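## Task

Move the five cases on the low table onto the empty pallet following the layer plan; each label carries a four-digit article number. The pallet sits loose on the floor near one end of the track and may be a little rotated. Positions are case centres relative to the pallet centre: a lies along the pallet's long side (+a roughly toward +y), b along its short side (+b roughly toward the track). Bottom layer, on the deck, every case with its long side parallel to b: 3912 at a = -0.45 m, b = +0.20 m; 2187 at a = -0.15 m, b = +0.20 m; 5236 at a = -0.45 m, b = -0.20 m; 3305 at a = -0.15 m, b = -0.20 m. Top layer, resting on the bottom one: 6049 at a = -0.15 m, b = +0.00 m, long side parallel to b. Every case must finish within about a finger's width of its spot. A case that drops to the floor may be picked back up but must finish lid up. At the end release everything and move the tools away; a case that stays in place only because the robot holds it does not count.

## Robot and tools

Robot: two arms, left_arm and right_arm, each on its own carriage on one shared track running along y at x = 0. left_rail carries left_arm on the +y half (position_m 0.6 to 3 m), right_rail carries right_arm on the -y half (-3 to -0.6 m). Each base sits at x = 0, y = its carriage position, z = 0.04 m, facing +x. Each arm ends in a vacuum tool with four cups in two channels: channel a cups at y = -104.5 mm, channel b at y = +104.5 mm, both at x = -62 and +62 mm in the tool frame; cups point along the tool's +z. Rims span 227 mm (x) by 312 mm (y).

World frame: fixed to the table, table top z = 0, +z up, +x the direction the arms face, +y to their left, y = 0 at track middle. The table occupies x from 0.50 m and y from -0.90 to 0.90 m; outside that the floor is at z = -0.53 m, where the pallets lie. Reported cup point positions may be somewhat off, worse at long reach.

Cameras: cam_high, cam_low, cam_pallet_north (above the -y track end), cam_pallet_south (above the +y end; in both pallet views +y runs roughly rightward), cam_left_wrist, cam_right_wrist. Calibration data is given in OpenCV form; fixed cameras can differ by a few degrees and millimetres.

execute_actions {"actions": [...]}: actions run in sequence; an empty list just returns state and images. Each action may have "rows", "steps", "until", and device keys left_rail / right_rail.
- rows: up to 15 rows, one per control step (1/30 s). Each row is 16 numbers in [-1, 1], covering both arms even if one is idle: left dx, dy, dz, rx, ry, rz, left suction_a, suction_b, then right dx, dy, dz, rx, ry, rz, suction_a, suction_b. The six motion numbers are an offset, not a pose: a target relative to the cup point's measured pose when the action began, expressed in the cup point's own axes; every row refers to that same start, not the previous row. Scale: 1.0 = 0.6 m or 180 degrees; rx, ry, rz form a single rotation vector. Per step the command is clipped to 100 mm and 16 degrees from the current pose. Ramp offsets gradually (about +0.01 per row = 6 mm per step) to avoid shaking loads loose.
- Suction numbers: 1 on, 0 off (>0.01 is on); settings persist, so repeat the previous values to keep a tool unchanged.
- steps: 1 to 450, at least the row count, default 15. After the rows end the arm keeps heading to the last target; give big moves enough steps and finish a cut-short move in the next action.
- until: ends the action early when all conditions hold, e.g. {"left_rail": {"position_status": ["!=", "moving"]}}; comparisons "=", "!=", "<", "<=", ">", ">=" (numbers need one). {"all": {"status": "ended"}} and {"any": {"status": "ended"}} test motions ending.
- Rail command: {"left_rail": {"position_m": x, "speed_m_s": v}}, speed 0.01 to 1 m/s, or {"stop": true}. Rows never move carriages; a carriage moving during rows shifts its tool along with it. Drive, wait for position_status != moving, then move the tool. Any out-of-range value or unknown name rejects the whole call.

Results: per-arm cup pose (position m, quat wxyz), velocities, Hand target, joint positions (rail, then six joints in rad), wrist force/torque in tool axes (offset up to ~10 N, saturates ~200 N), suction_measured_a/b (0 to 1; airtight ≥0.83, cardboard lower), part_present_a/b (1 above 0.09). Rail position_status: moving, done, contact_stop, time_out, stopped, stopped_with_arm (make the arm follow commands again, then resend), stopped_for_other_arm (move an arm away from the other, wait 30 steps, resend); position_answer taken / not_taken. "pose unreachable" means the clearance check altered or blocked that arm's command.

zoom_image {"camera", "region": [x0, y0, x1, y1]} in pixels of the latest image, max 504x504.

finished_scene {"scene": n} ends scene n irreversibly; use only once the cases rest correctly, tools released and clear, carriages stopped.

Gripping: switch a channel on and press both its cups fully flat on a smooth face; an uncovered or edge-straddling cup kills that channel. Reading settles within ~1.3 s; ~381 N per cup at 0.7. Cups compress up to 21 mm. To place: lower in small steps until contact, then in a single action switch both channels off and back straight away. Don't leave suction on against the table. Heavy, off-centre or fast loads can slip.

Avoid: arms colliding or pressing on each other (held objects count as part of the arm), contact forces of 400 N or joint torques at limits (wrist joints 100 N m, elbow 407, shoulders 693) which freeze the arm 10 s, knocking things out of the work area, drops and slams. Both arms sucking one object strains them; hand over by releasing first. Random small pushes may hit loose objects. Faster, smooth robot motion is better.

Each tool is called after ">>>" in YAML: its name, and indented under it one key for each argument.

## Session

>>> execute_actions:
  actions: []

Scene clock: 0.00 s.
left_arm: end_effector_position=(+0.8497, +1.5345, +0.4385) suction_measured_a=0.00 part_present_a=0 suction_measured_b=0.00 part_present_b=0 end_effector_quat_wxyz=(-0.001, +0.000, +1.000, -0.000) end_effector_velocity=(+0.000, -0.000, -0.000) end_effector_angular_velocity=(+0.000, +0.000, +0.000) | right_arm: end_effector_position=(+0.8492, -2.1316, +0.4379) suction_measured_a=0.00 part_present_a=0 suction_measured_b=0.00 part_present_b=0 end_effector_quat_wxyz=(-0.002, +0.000, +1.000, -0.000) end_effector_velocity=(+0.000, -0.000, -0.000) end_effector_angular_velocity=(+0.000, +0.000, -0.000)
Joint positions: left_arm=[ 1.535 -0.239 -1.497  2.093 -2.165 -1.572  1.332] | right_arm=[-2.13  -0.24  -1.496  2.093 -2.163 -1.572  1.331]
Joint velocities: left_arm=[ 0. -0.  0. -0.  0.  0. -0.] | right_arm=[ 0. -0.  0. -0.  0. -0. -0.]
Wrist force (N, on the end effector, along its own x y z axes, offset not removed): no reading
Wrist torque (N m, same axes, about the end effector's origin, offset not removed): no reading
Hand target (left_arm): +0.850, +1.534, +0.438; -0.001, +0.000, +1.000, -0.000
Hand target (right_arm): +0.849, -2.132, +0.438; -0.002, +0.000, +1.000, -0.000
left_rail: position_m=1.535 position_m_goal=1.535 speed_m_s=1.00 position_status=done position_answer=taken refusals=0
right_rail: position_m=-2.130 position_m_goal=-2.130 speed_m_s=1.00 position_status=done position_answer=taken refusals=0

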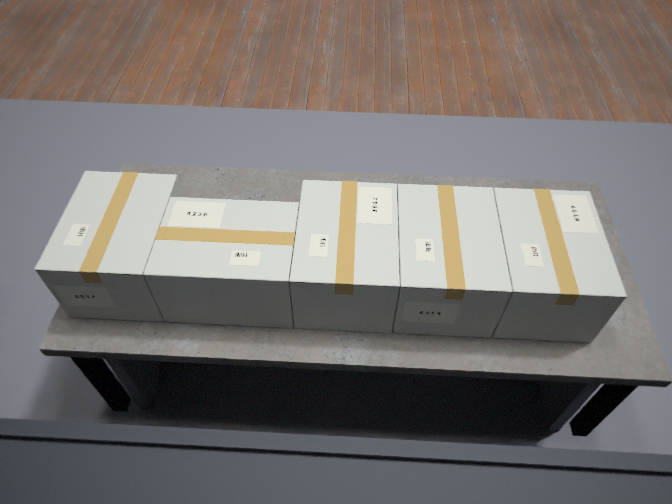

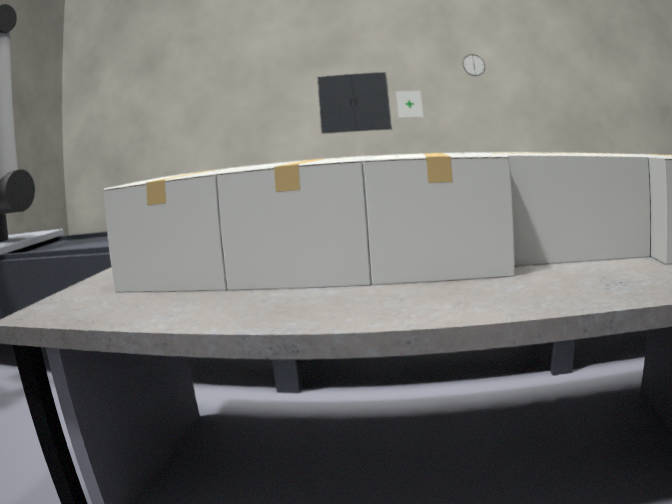

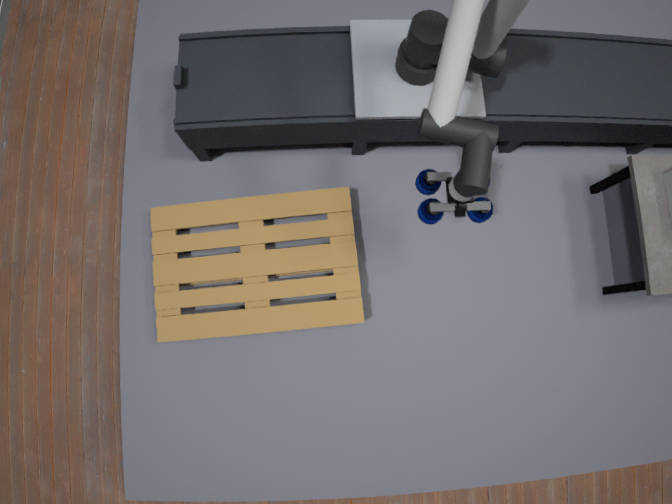

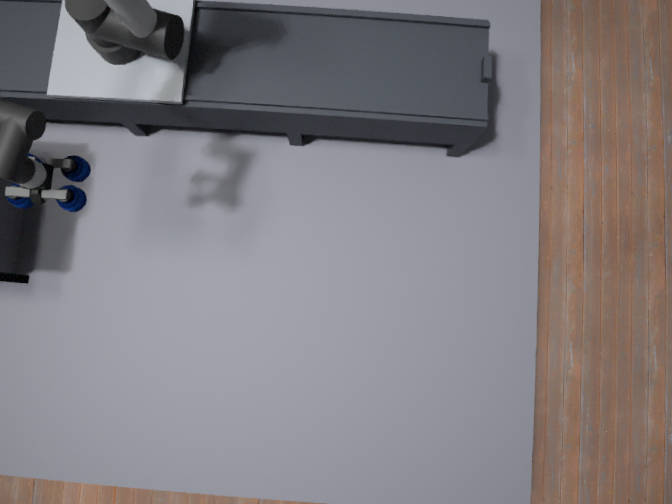

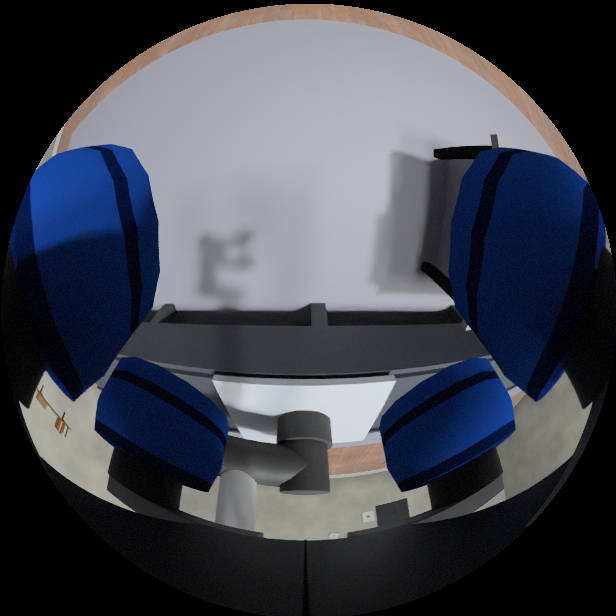

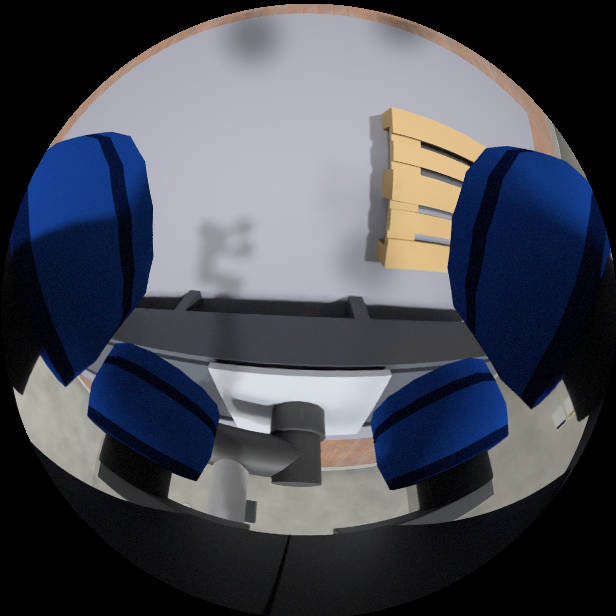

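>>> zoom_image:
  camera: "cam_high"
  region: [20, 150, 340, 350]

>>> zoom_image:
  camera: "cam_high"
  region: [290, 160, 640, 350]

>>> zoom_image:
  camera: "cam_pallet_north"
  region: [130, 170, 390, 360]

Region (20, 150, 340, 350) of cam_high's 672x504 image, scaled by 1.575, with more detail than that image has; it fills the top 315 rows of this view, and the rest is white.

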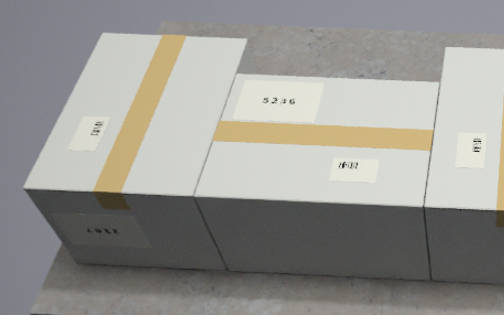

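Region (290, 160, 640, 350) of cam_high's 672x504 image, scaled by 1.440, with more detail than that image has; it fills the top 274 rows of this view, and the rest is white.

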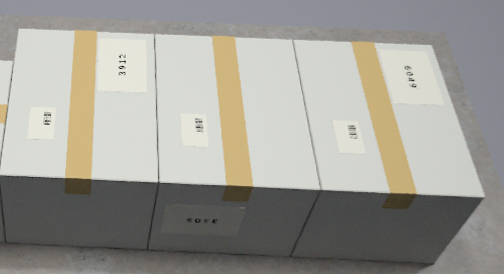

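Region (130, 170, 390, 360) of cam_pallet_north's 672x504 image, scaled by 1.938, with more detail than that image has; it fills the top 368 rows of this view, and the rest is white.

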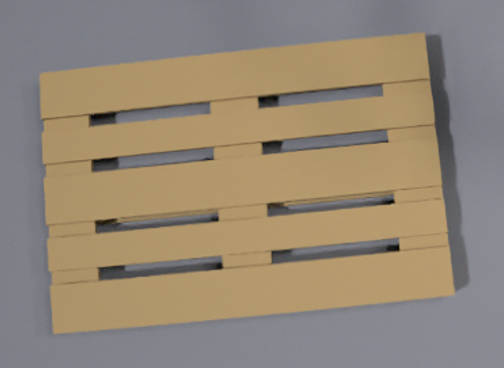

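>>> zoom_image:
  camera: "cam_high"
  region: [40, 270, 140, 330]

>>> zoom_image:
  camera: "cam_high"
  region: [390, 285, 490, 345]

>>> zoom_image:
  camera: "cam_high"
  region: [530, 180, 630, 250]

Region (40, 270, 140, 330) of cam_high's 672x504 image, scaled by 5.040, with more detail than that image has; it fills the top 302 rows of this view, and the rest is white.

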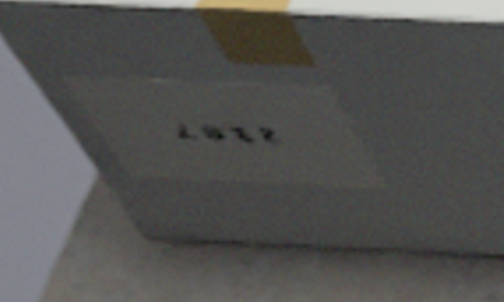

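Region (390, 285, 490, 345) of cam_high's 672x504 image, scaled by 5.040, with more detail than that image has; it fills the top 302 rows of this view, and the rest is white.

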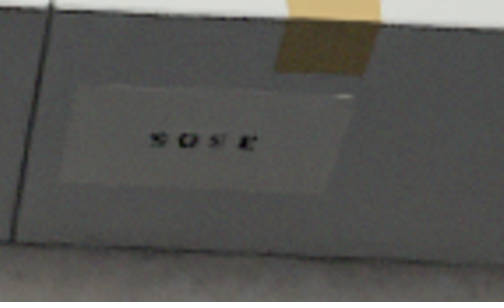

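Region (530, 180, 630, 250) of cam_high's 672x504 image, scaled by 5.040, with more detail than that image has; it fills the top 353 rows of this view, and the rest is white.

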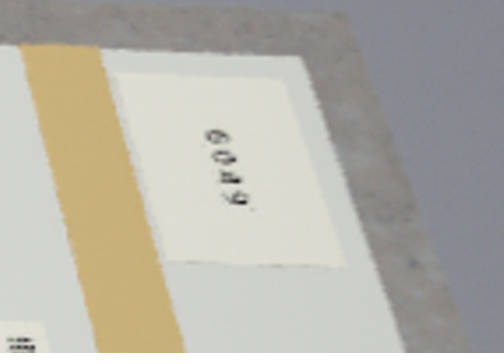

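>>> execute_actions:
  actions:
    - {"left_rail":{"position_m":2.6},"right_rail":{"position_m":-0.6},"rows":[[0,0,0,0,0,0,0,0,0.005,0.03,0,0,0,0.02,0,0],[0,0,0,0,0,0,0,0,0.01,0.08,0,0,0,0.05,0,0],[0,0,0,0,0,0,0,0,0.02,0.15,0,0,0,0.09,0,0],[0,0,0,0,0,0,0,0,0.03,0.25,0,0,0,0.14,0,0],[0,0,0,0,0,0,0,0,0.04,0.4,0,0,0,0.2,0,0],[0,0,0,0,0,0,0,0,0.07,1.0,0,0,0,0.5,0,0]],"steps":150,"until":{"all":{"status":"ended"}}}
    - {"steps":20}

Scene clock: 79.77 s.
left_arm: end_effector_position=(+0.8497, +2.5996, +0.4385) suction_measured_a=0.00 part_present_a=0 suction_measured_b=0.00 part_present_b=0 end_effector_quat_wxyz=(-0.001, +0.000, +1.000, -0.000) end_effector_velocity=(+0.000, -0.000, -0.000) end_effector_angular_velocity=(+0.000, +0.000, +0.000) | right_arm: end_effector_position=(+0.8082, -0.0015, +0.4376) suction_measured_a=0.00 part_present_a=0 suction_measured_b=0.00 part_present_b=0 end_effector_quat_wxyz=(-0.000, +0.707, +0.707, -0.002) end_effector_velocity=(+0.000, +0.000, -0.000) end_effector_angular_velocity=(-0.000, +0.000, -0.000)
Joint positions: left_arm=[ 2.6   -0.239 -1.497  2.093 -2.165 -1.572  1.332] | right_arm=[-0.6    0.437 -1.326  1.884 -2.125 -1.572  3.579]
Joint velocities: left_arm=[ 0. -0.  0. -0.  0. -0. -0.] | right_arm=[ 0. -0.  0. -0.  0.  0.  0.]
Wrist force (N, on the end effector, along its own x y z axes, offset not removed): left_arm=[-2.2 4.8 3.3] | right_arm=[1.0 0.1 -5.2]
Wrist torque (N m, same axes, about the end effector's origin, offset not removed): left_arm=[0.95 -0.05 -0.02] | right_arm=[0.36 0.37 -0.08]
Hand target (left_arm): +0.850, +2.600, +0.438; -0.001, +0.000, +1.000, -0.000
Hand target (right_arm): +0.808, -0.002, +0.438; -0.000, +0.707, +0.707, -0.002
Off the commanded pose (left_arm): 0.000 m, 0 deg.
Off the commanded pose (right_arm): 0.001 m, 0 deg.
left_rail: position_m=2.600 position_m_goal=2.600 speed_m_s=1.00 position_status=done position_answer=taken refusals=0
right_rail: position_m=-0.600 position_m_goal=-0.600 speed_m_s=1.00 position_status=done position_answer=taken refusals=0
camera_calibration (this result's frames):
cam_left_wrist: T_world_to_cam=[[0.00456008, -0.99918, 0.040227, 2.57626], [-0.833581, 0.0184228, 0.552089, 0.431791], [-0.552378, -0.03605, -0.832814, 1.01631], [0, 0, 0, 1]] pos_world=[0.909571, 2.60283, 0.504373]
cam_right_wrist: T_world_to_cam=[[-0.998377, -0.0564669, -0.00743781, 0.809111], [-0.0508824, 0.825622, 0.561925, -0.183641], [-0.0255893, 0.561391, -0.827155, 0.469463], [0, 0, 0, 1]] pos_world=[0.810467, -0.0662457, 0.497529]

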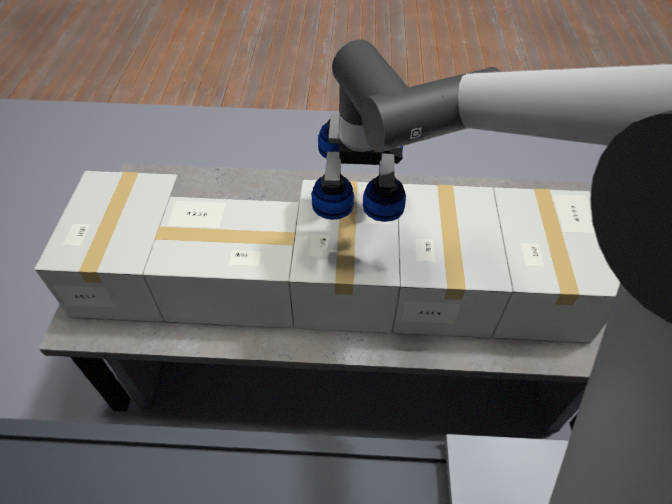

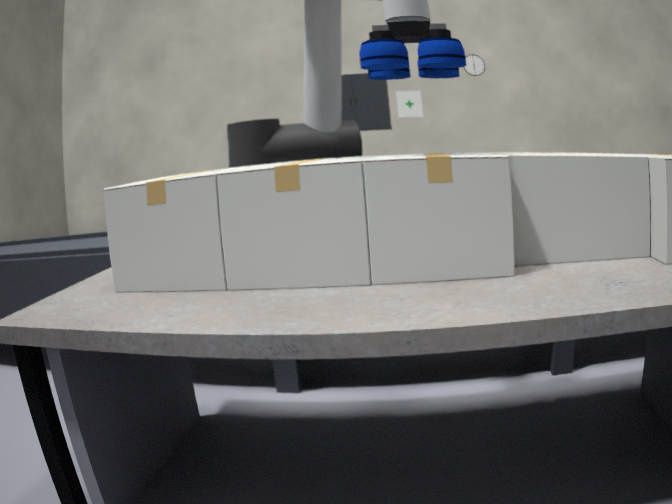

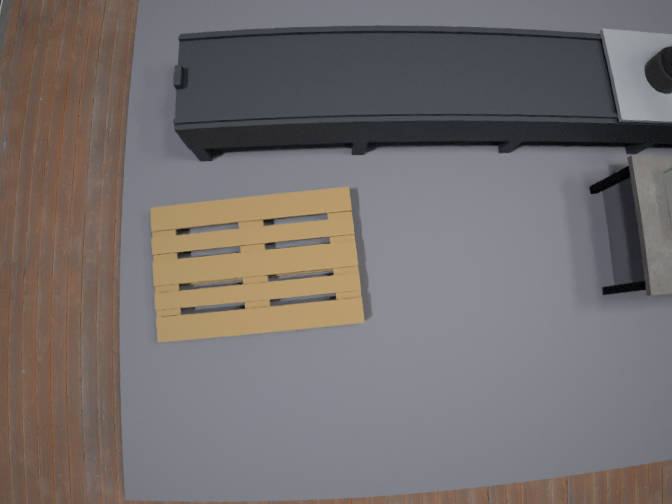

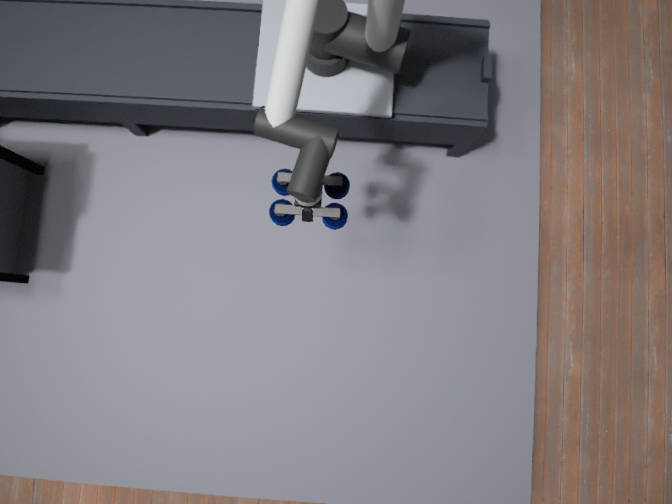

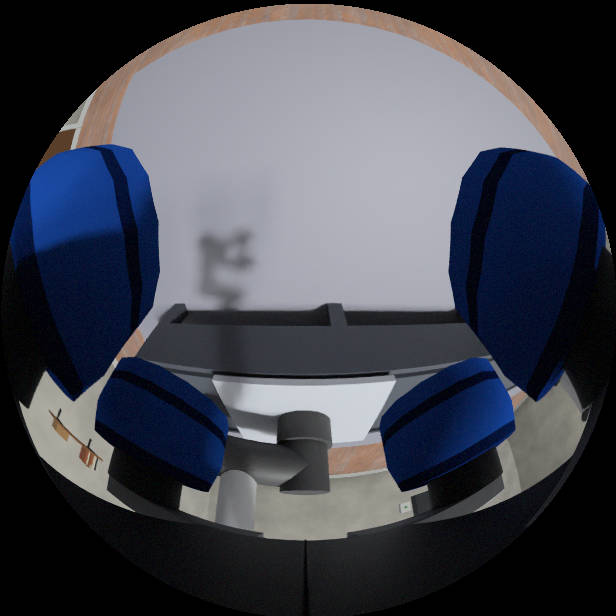

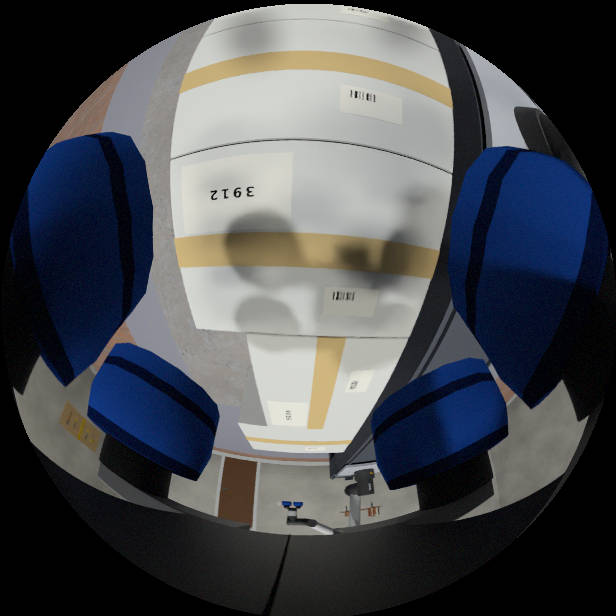

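>>> execute_actions:
  actions:
    - {"rows":[[0,0,0,0,0,0,0,0,0.005,0,0.02,0,0,0,0,0],[0,0,0,0,0,0,0,0,0.01,0,0.05,0,0,0,0,0],[0,0,0,0,0,0,0,0,0.02,0,0.09,0,0,0,0,0],[0,0,0,0,0,0,0,0,0.03,0,0.14,0,0,0,0,0],[0,0,0,0,0,0,0,0,0.039,0.003,0.2,0,0,0,0,0],[0,0,0,0,0,0,0,0,0.039,0.003,0.25,0,0,0,0,0],[0,0,0,0,0,0,0,0,0.039,0.003,0.3,0,0,0,0,0]],"steps":22}
    - {"rows":[[0,0,0,0,0,0,0,0,0,0,0.005,0,0,0,1,1],[0,0,0,0,0,0,0,0,0,0,0.01,0,0,0,1,1],[0,0,0,0,0,0,0,0,0,0,0.015,0,0,0,1,1],[0,0,0,0,0,0,0,0,0,0,0.02,0,0,0,1,1],[0,0,0,0,0,0,0,0,0,0,0.025,0,0,0,1,1],[0,0,0,0,0,0,0,0,0,0,0.03,0,0,0,1,1],[0,0,0,0,0,0,0,0,0,0,0.035,0,0,0,1,1],[0,0,0,0,0,0,0,0,0,0,0.04,0,0,0,1,1],[0,0,0,0,0,0,0,0,0,0,0.045,0,0,0,1,1],[0,0,0,0,0,0,0,0,0,0,0.05,0,0,0,1,1],[0,0,0,0,0,0,0,0,0,0,0.055,0,0,0,1,1]],"steps":40}

Scene clock: 106.13 s.
left_arm: end_effector_position=(+0.8497, +2.5996, +0.4385) suction_measured_a=0.00 part_present_a=0 suction_measured_b=0.00 part_present_b=0 end_effector_quat_wxyz=(-0.001, +0.000, +1.000, -0.000) end_effector_velocity=(+0.000, -0.000, -0.000) end_effector_angular_velocity=(+0.000, +0.000, -0.000) | right_arm: end_effector_position=(+0.8095, +0.0216, +0.2253) suction_measured_a=0.88 part_present_a=1 suction_measured_b=0.88 part_present_b=1 end_effector_quat_wxyz=(-0.000, +0.707, +0.707, -0.002) end_effector_velocity=(+0.000, -0.000, -0.000) end_effector_angular_velocity=(+0.000, +0.000, -0.000)
Joint positions: left_arm=[ 2.6   -0.239 -1.497  2.093 -2.165 -1.572  1.332] | right_arm=[-0.6    0.457 -1.141  1.987 -2.413 -1.572  3.599]
Joint velocities: left_arm=[ 0. -0.  0. -0.  0. -0. -0.] | right_arm=[ 0. -0.  0.  0. -0.  0. -0.]
Wrist force (N, on the end effector, along its own x y z axes, offset not removed): left_arm=[-1.8 6.8 5.4] | right_arm=[-2.6 5.8 -28.3]
Wrist torque (N m, same axes, about the end effector's origin, offset not removed): left_arm=[0.96 -0.33 0.07] | right_arm=[-3.49 0.48 -0.05]
Hand target (left_arm): +0.850, +2.600, +0.438; -0.001, +0.000, +1.000, -0.000
Hand target (right_arm): +0.810, +0.022, +0.225; -0.000, +0.707, +0.707, -0.002
Off the commanded pose (left_arm): 0.000 m, 0 deg.
Off the commanded pose (right_arm): 0.000 m, 0 deg.
left_rail: position_m=2.600 position_m_goal=2.600 speed_m_s=1.00 position_status=done position_answer=taken refusals=0
right_rail: position_m=-0.600 position_m_goal=-0.600 speed_m_s=1.00 position_status=done position_answer=taken refusals=0
camera_calibration (this result's frames):
cam_left_wrist: T_world_to_cam=[[0.00456, -0.99918, 0.0402269, 2.57626], [-0.833581, 0.0184228, 0.552089, 0.431791], [-0.552378, -0.0360499, -0.832814, 1.01631], [0, 0, 0, 1]] pos_world=[0.909571, 2.60283, 0.504373]
cam_right_wrist: T_world_to_cam=[[-0.998379, -0.0564412, -0.0073936, 0.810107], [-0.0508357, 0.825612, 0.561943, -0.0834084], [-0.0256125, 0.561408, -0.827143, 0.280979], [0, 0, 0, 1]] pos_world=[0.81175, -0.0431576, 0.28527]

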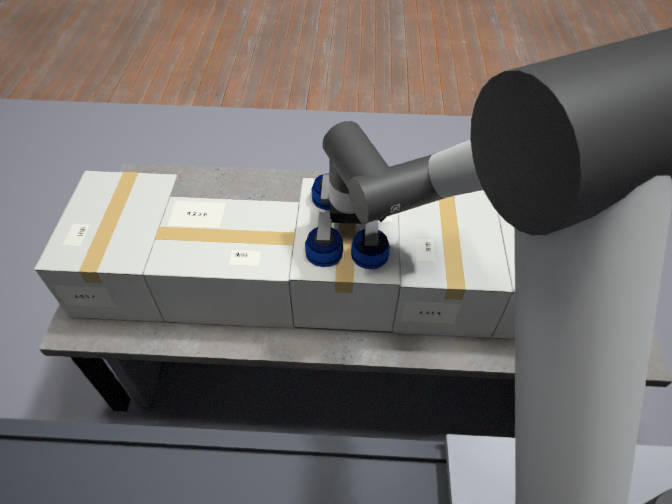

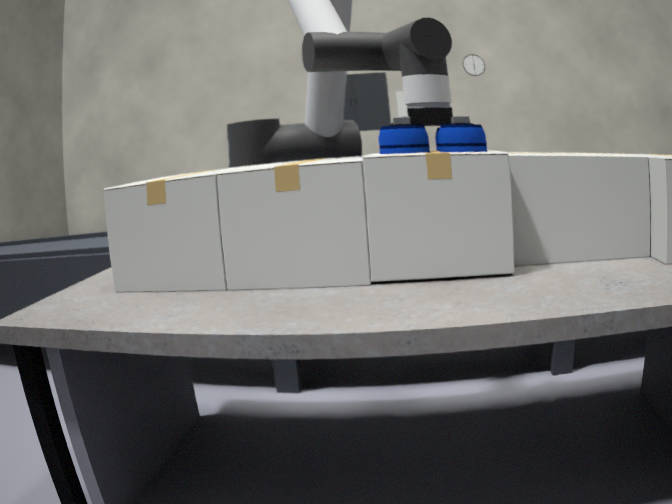

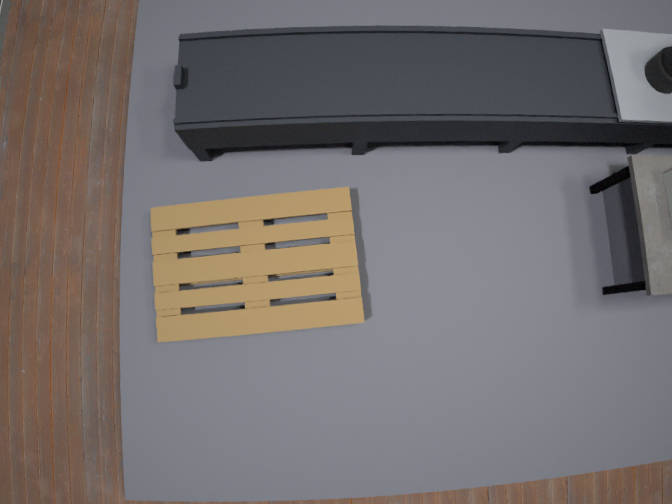

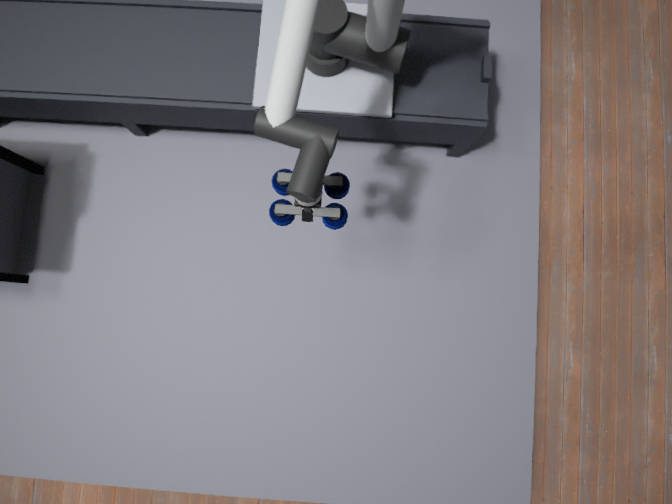

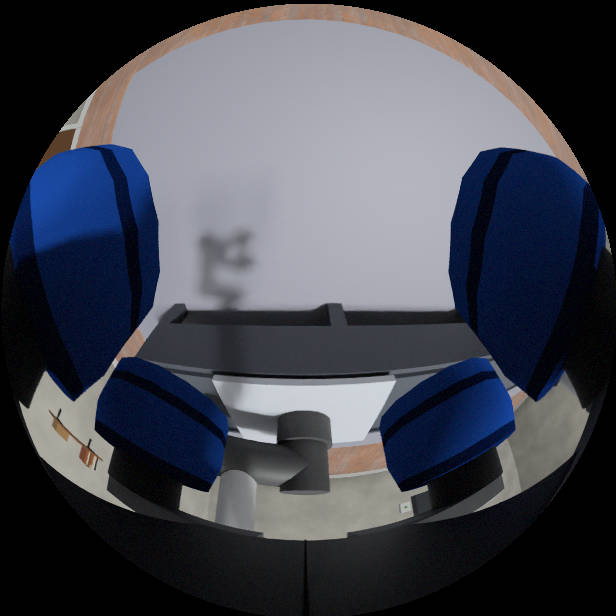

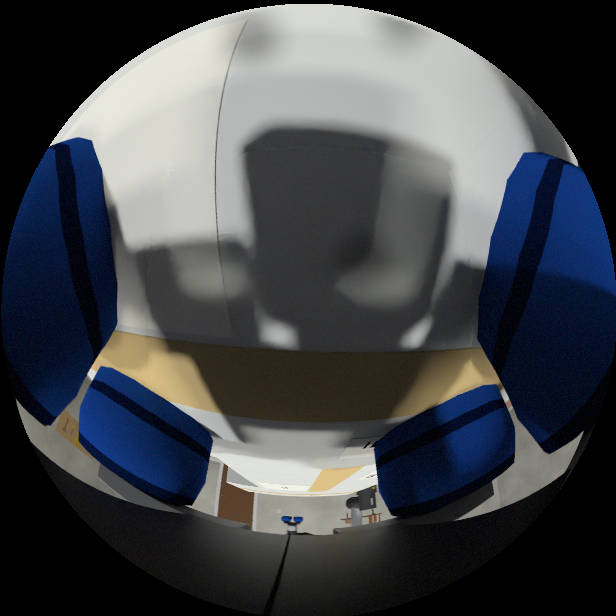

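>>> execute_actions:
  actions:
    - {"rows":[[0,0,0,0,0,0,0,0,0,0,-0.005,0,0,0,1,1],[0,0,0,0,0,0,0,0,0,0,-0.015,0,0,0,1,1],[0,0,0,0,0,0,0,0,0,0,-0.03,0,0,0,1,1],[0,0,0,0,0,0,0,0,0,0,-0.05,0,0,0,1,1],[0,0,0,0,0,0,0,0,0,0,-0.075,0,0,0,1,1],[0,0,0,0,0,0,0,0,0,0,-0.105,0,0,0,1,1],[0,0,0,0,0,0,0,0,0,0,-0.14,0,0,0,1,1],[0,0,0,0,0,0,0,0,0,0,-0.18,0,0,0,1,1],[0,0,0,0,0,0,0,0,0,0,-0.22,0,0,0,1,1],[0,0,0,0,0,0,0,0,0,0,-0.26,0,0,0,1,1],[0,0,0,0,0,0,0,0,0,0,-0.30,0,0,0,1,1],[0,0,0,0,0,0,0,0,0,0,-0.34,0,0,0,1,1],[0,0,0,0,0,0,0,0,0,0,-0.38,0,0,0,1,1],[0,0,0,0,0,0,0,0,0,0,-0.42,0,0,0,1,1],[0,0,0,0,0,0,0,0,0,0,-0.45,0,0,0,1,1]],"steps":26}
    - {"right_rail":{"position_m":-3.0},"rows":[[0,0,0,0,0,0,0,0,-0.01,0,0,0,0,0,1,1],[0,0,0,0,0,0,0,0,-0.03,0,0,0,0,0,1,1],[0,0,0,0,0,0,0,0,-0.06,0,0,0,0,0,1,1],[0,0,0,0,0,0,0,0,-0.1,0,0,0,0,0,1,1],[0,0,0,0,0,0,0,0,-0.15,0,0,0,0,0,1,1],[0,0,0,0,0,0,0,0,-0.2,0,0,0,0,0,1,1],[0,0,0,0,0,0,0,0,-0.26,0,0,0,0,0,1,1],[0,0,0,0,0,0,0,0,-0.33,0,0,0,0,0,1,1],[0,0,0,0,0,0,0,0,-1,0.037,0,0,0,-0.0194,1,1]],"steps":45}
    - {"rows":[[0,0,0,0,0,0,0,0,-0.02,0,0.02,0,0,0,1,1],[0,0,0,0,0,0,0,0,-0.05,0,0.05,0,0,0,1,1],[0,0,0,0,0,0,0,0,-0.09,0,0.09,0,0,0,1,1],[0,0,0,0,0,0,0,0,-0.14,0,0.14,0,0,0,1,1],[0,0,0,0,0,0,0,0,-1,-0.061,0.95,0,0,0,1,1]],"steps":60}

Scene clock: 139.53 s.
left_arm: end_effector_position=(+0.8497, +2.5996, +0.4385) suction_measured_a=0.00 part_present_a=0 suction_measured_b=0.00 part_present_b=0 end_effector_quat_wxyz=(-0.001, +0.000, +1.000, -0.000) end_effector_velocity=(+0.000, +0.000, -0.000) end_effector_angular_velocity=(+0.000, +0.000, +0.000) | right_arm: end_effector_position=(+0.8295, -3.5767, -0.0768) suction_measured_a=0.88 part_present_a=1 suction_measured_b=0.88 part_present_b=1 end_effector_quat_wxyz=(-0.002, +0.685, +0.728, -0.000) end_effector_velocity=(+0.000, -0.001, -0.001) end_effector_angular_velocity=(+0.000, +0.000, -0.000)
Joint positions: left_arm=[ 2.6   -0.239 -1.497  2.093 -2.165 -1.572  1.332] | right_arm=[-3.    -0.808 -0.81   2.049 -2.805 -1.571  2.274]
Joint velocities: left_arm=[ 0. -0.  0.  0.  0.  0. -0.] | right_arm=[ 0.    -0.001  0.001 -0.001 -0.    -0.    -0.   ]
Wrist force (N, on the end effector, along its own x y z axes, offset not removed): left_arm=[1.9 5.8 1.7] | right_arm=[1.9 -2.7 -27.0]
Wrist torque (N m, same axes, about the end effector's origin, offset not removed): left_arm=[0.82 -0.52 -0.01] | right_arm=[-4.68 -0.34 0.20]
Hand target (left_arm): +0.850, +2.600, +0.438; -0.001, +0.000, +1.000, -0.000
Hand target (right_arm): +0.829, -3.577, -0.077; -0.002, +0.685, +0.728, -0.000
Off the commanded pose (left_arm): 0.000 m, 0 deg.
Off the commanded pose (right_arm): 0.002 m, 0 deg.
left_rail: position_m=2.600 position_m_goal=2.600 speed_m_s=1.00 position_status=done position_answer=taken refusals=0
right_rail: position_m=-3.000 position_m_goal=-3.000 speed_m_s=1.00 position_status=done position_answer=taken refusals=0
camera_calibration (this result's frames):
cam_left_wrist: T_world_to_cam=[[0.00456006, -0.99918, 0.0402271, 2.57626], [-0.833581, 0.0184229, 0.552089, 0.431791], [-0.552378, -0.0360501, -0.832814, 1.01631], [0, 0, 0, 1]] pos_world=[0.909571, 2.60283, 0.504373]
cam_right_wrist: T_world_to_cam=[[-0.993086, -0.117143, -0.00757446, 0.403238], [-0.100793, 0.817845, 0.566542, 3.07218], [-0.0601718, 0.563388, -0.823998, 2.08767], [0, 0, 0, 1]] pos_world=[0.835724, -3.6415, -0.0172302]

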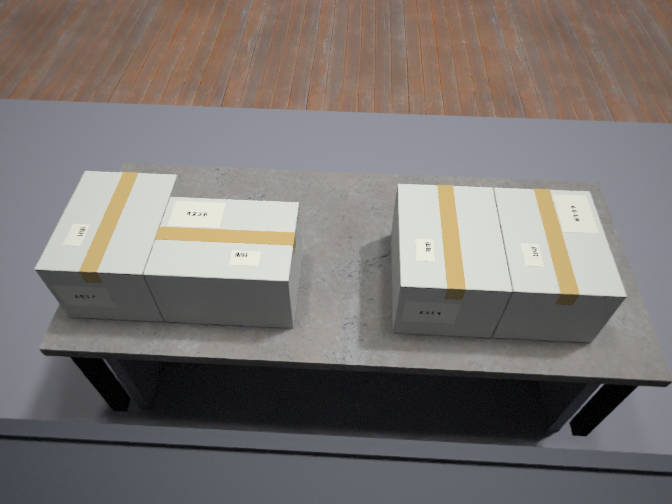

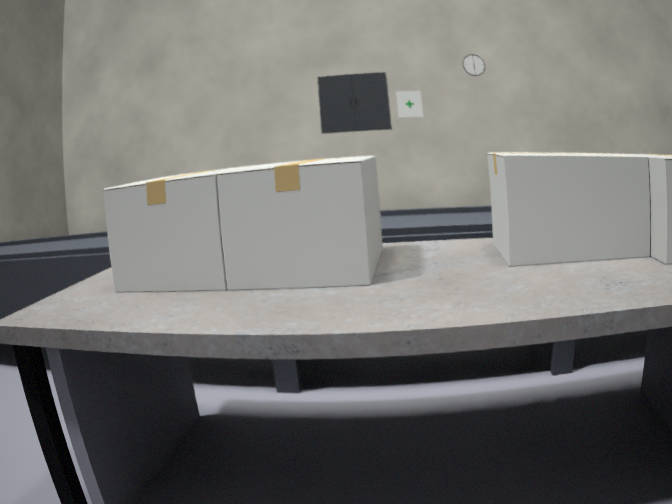

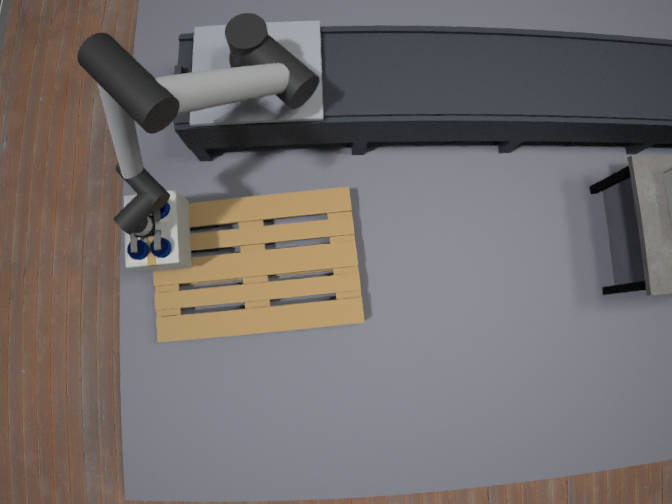

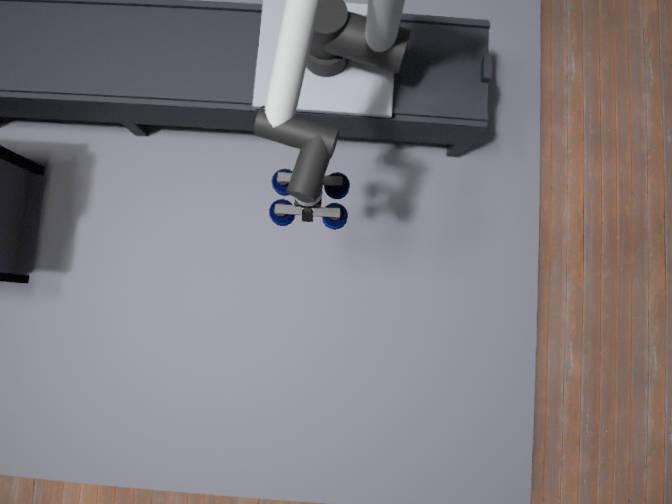

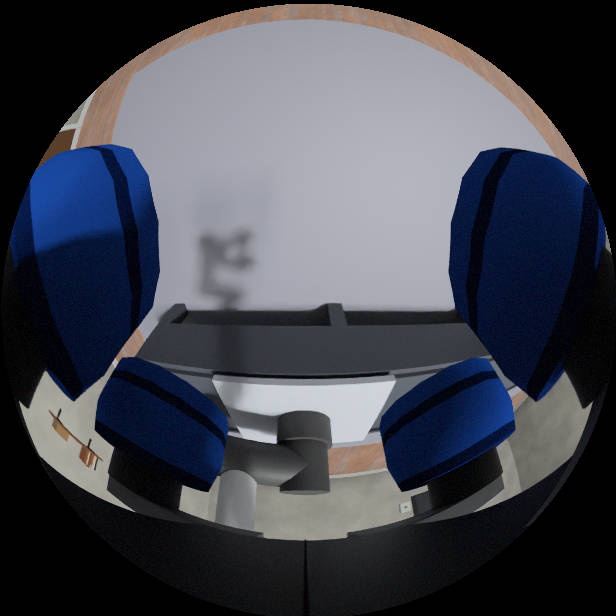

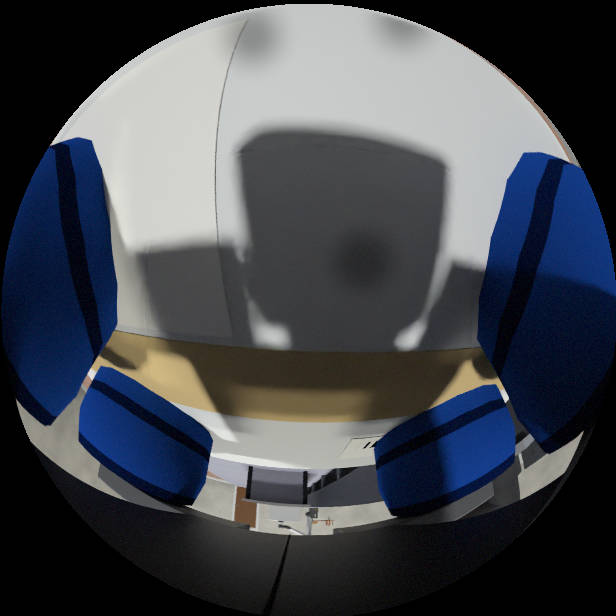

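>>> zoom_image:
  camera: "cam_pallet_north"
  region: [110, 170, 270, 290]

Region (110, 170, 270, 290) of cam_pallet_north's 672x504 image, scaled by 3.150, with more detail than that image has; it fills the top 378 rows of this view, and the rest is white.

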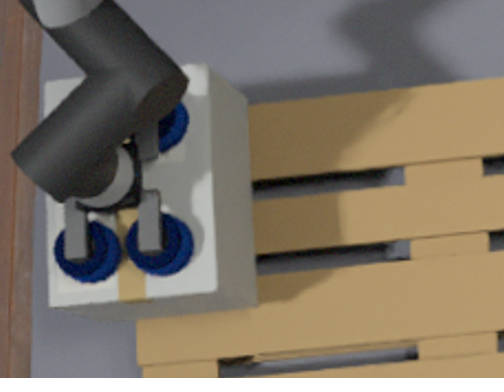

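>>> execute_actions:
  actions:
    - {"rows":[[0,0,0,0,0,0,0,0,0.005,-0.002,0.01,0,0,0,1,1],[0,0,0,0,0,0,0,0,0.012,-0.005,0.025,0,0,0,1,1],[0,0,0,0,0,0,0,0,0.02,-0.009,0.045,0,0,0,1,1],[0,0,0,0,0,0,0,0,0.028,-0.012,0.065,0,0,0,1,1],[0,0,0,0,0,0,0,0,0.035,-0.015,0.085,0,0,0,1,1],[0,0,0,0,0,0,0,0,0.037,-0.015,0.105,0,0,0,1,1],[0,0,0,0,0,0,0,0,0.037,-0.015,0.118,0,0,0,1,1]],"steps":18}

>>> zoom_image:
  camera: "cam_pallet_north"
  region: [110, 170, 270, 290]

Scene clock: 163.80 s.
left_arm: end_effector_position=(+0.8497, +2.5996, +0.4385) suction_measured_a=0.00 part_present_a=0 suction_measured_b=0.00 part_present_b=0 end_effector_quat_wxyz=(-0.001, +0.000, +1.000, -0.000) end_effector_velocity=(-0.000, +0.000, +0.000) end_effector_angular_velocity=(+0.000, -0.000, +0.000) | right_arm: end_effector_position=(+0.8191, -3.5550, -0.1469) suction_measured_a=0.88 part_present_a=1 suction_measured_b=0.88 part_present_b=1 end_effector_quat_wxyz=(-0.002, +0.685, +0.728, -0.000) end_effector_velocity=(+0.001, +0.001, -0.007) end_effector_angular_velocity=(-0.001, -0.002, +0.000)
Joint positions: left_arm=[ 2.6   -0.239 -1.497  2.093 -2.165 -1.572  1.332] | right_arm=[-3.    -0.8   -0.73   2.068 -2.904 -1.572  2.281]
Joint velocities: left_arm=[ 0.  0. -0.  0. -0.  0. -0.] | right_arm=[ 0.     0.001  0.009 -0.001 -0.01   0.001  0.001]
Wrist force (N, on the end effector, along its own x y z axes, offset not removed): left_arm=[-4.7 8.9 4.5] | right_arm=[-0.5 0.0 -24.6]
Wrist torque (N m, same axes, about the end effector's origin, offset not removed): left_arm=[1.46 0.50 0.07] | right_arm=[-4.32 -0.15 -0.09]
Hand target (left_arm): +0.850, +2.600, +0.438; -0.001, +0.000, +1.000, -0.000
Hand target (right_arm): +0.819, -3.555, -0.148; -0.002, +0.685, +0.728, -0.000
Off the commanded pose (left_arm): 0.000 m, 0 deg.
Off the commanded pose (right_arm): 0.001 m, 0 deg.
left_rail: position_m=2.600 position_m_goal=2.600 speed_m_s=1.00 position_status=done position_answer=taken refusals=0
right_rail: position_m=-3.000 position_m_goal=-3.000 speed_m_s=1.00 position_status=done position_answer=taken refusals=0
camera_calibration (this result's frames):
cam_left_wrist: T_world_to_cam=[[0.00456001, -0.99918, 0.0402269, 2.57626], [-0.833581, 0.0184228, 0.55209, 0.431791], [-0.552378, -0.0360499, -0.832814, 1.01631], [0, 0, 0, 1]] pos_world=[0.909571, 2.60283, 0.504373]
cam_right_wrist: T_world_to_cam=[[-0.993089, -0.11713, -0.00742159, 0.394947], [-0.100698, 0.817868, 0.566526, 3.09311], [-0.0602874, 0.563358, -0.824011, 2.01711], [0, 0, 0, 1]] pos_world=[0.825293, -3.61985, -0.0872759]

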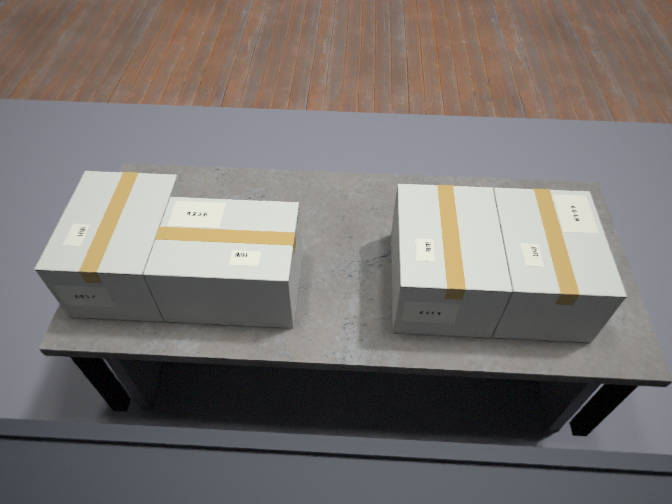

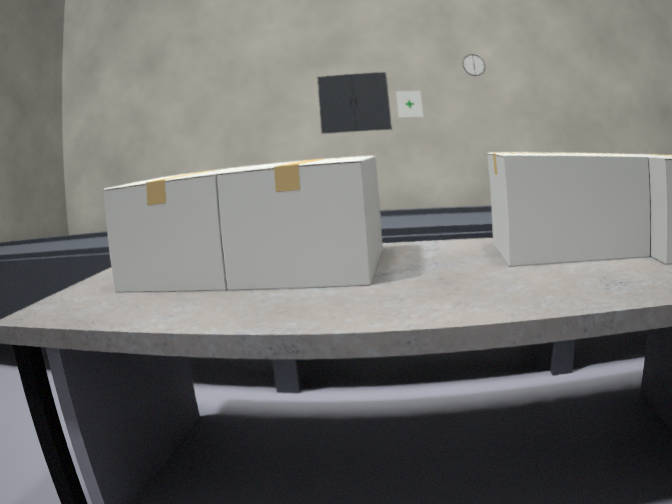

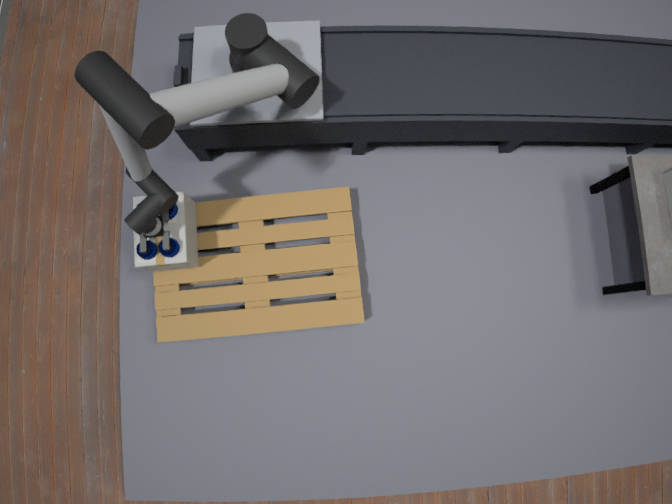

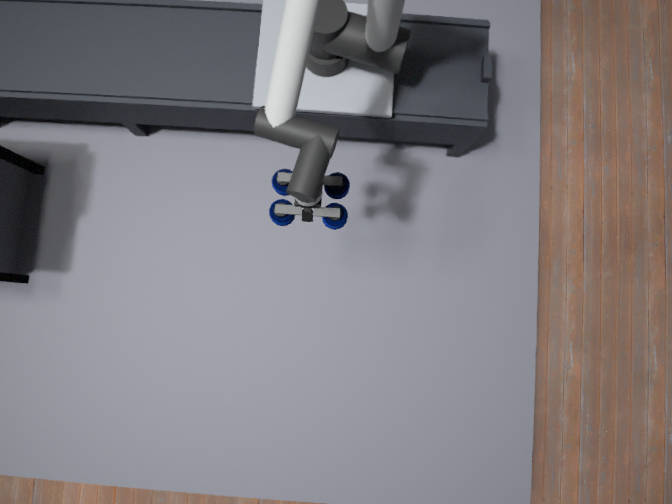

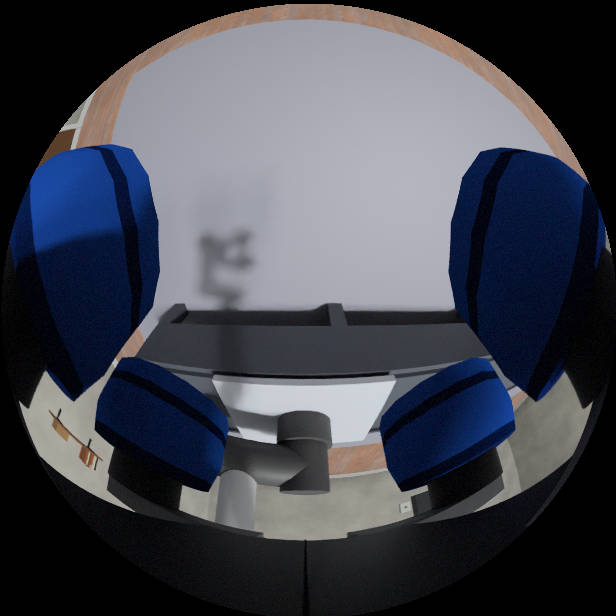

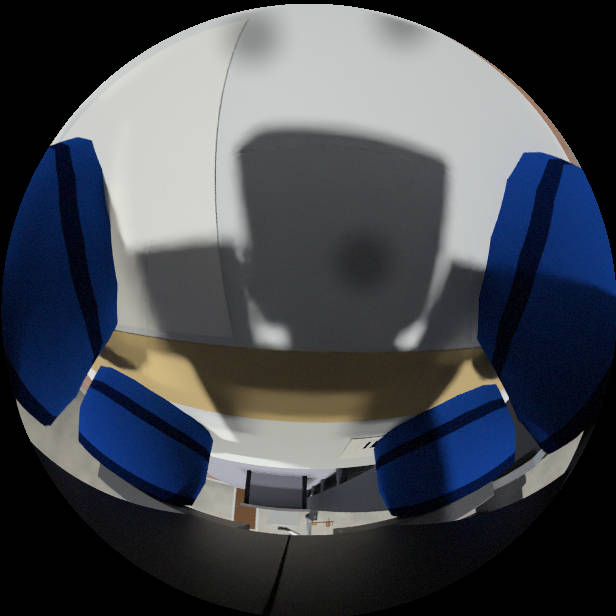

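Region (110, 170, 270, 290) of cam_pallet_north's 672x504 image, scaled by 3.150, with more detail than that image has; it fills the top 378 rows of this view, and the rest is white.

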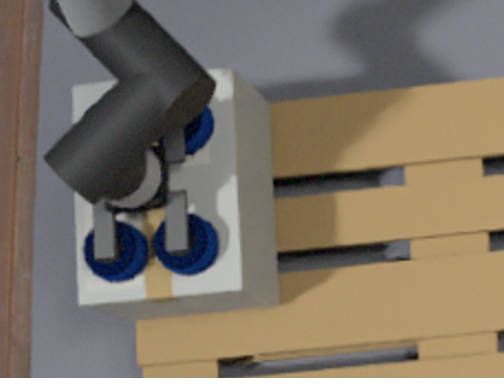

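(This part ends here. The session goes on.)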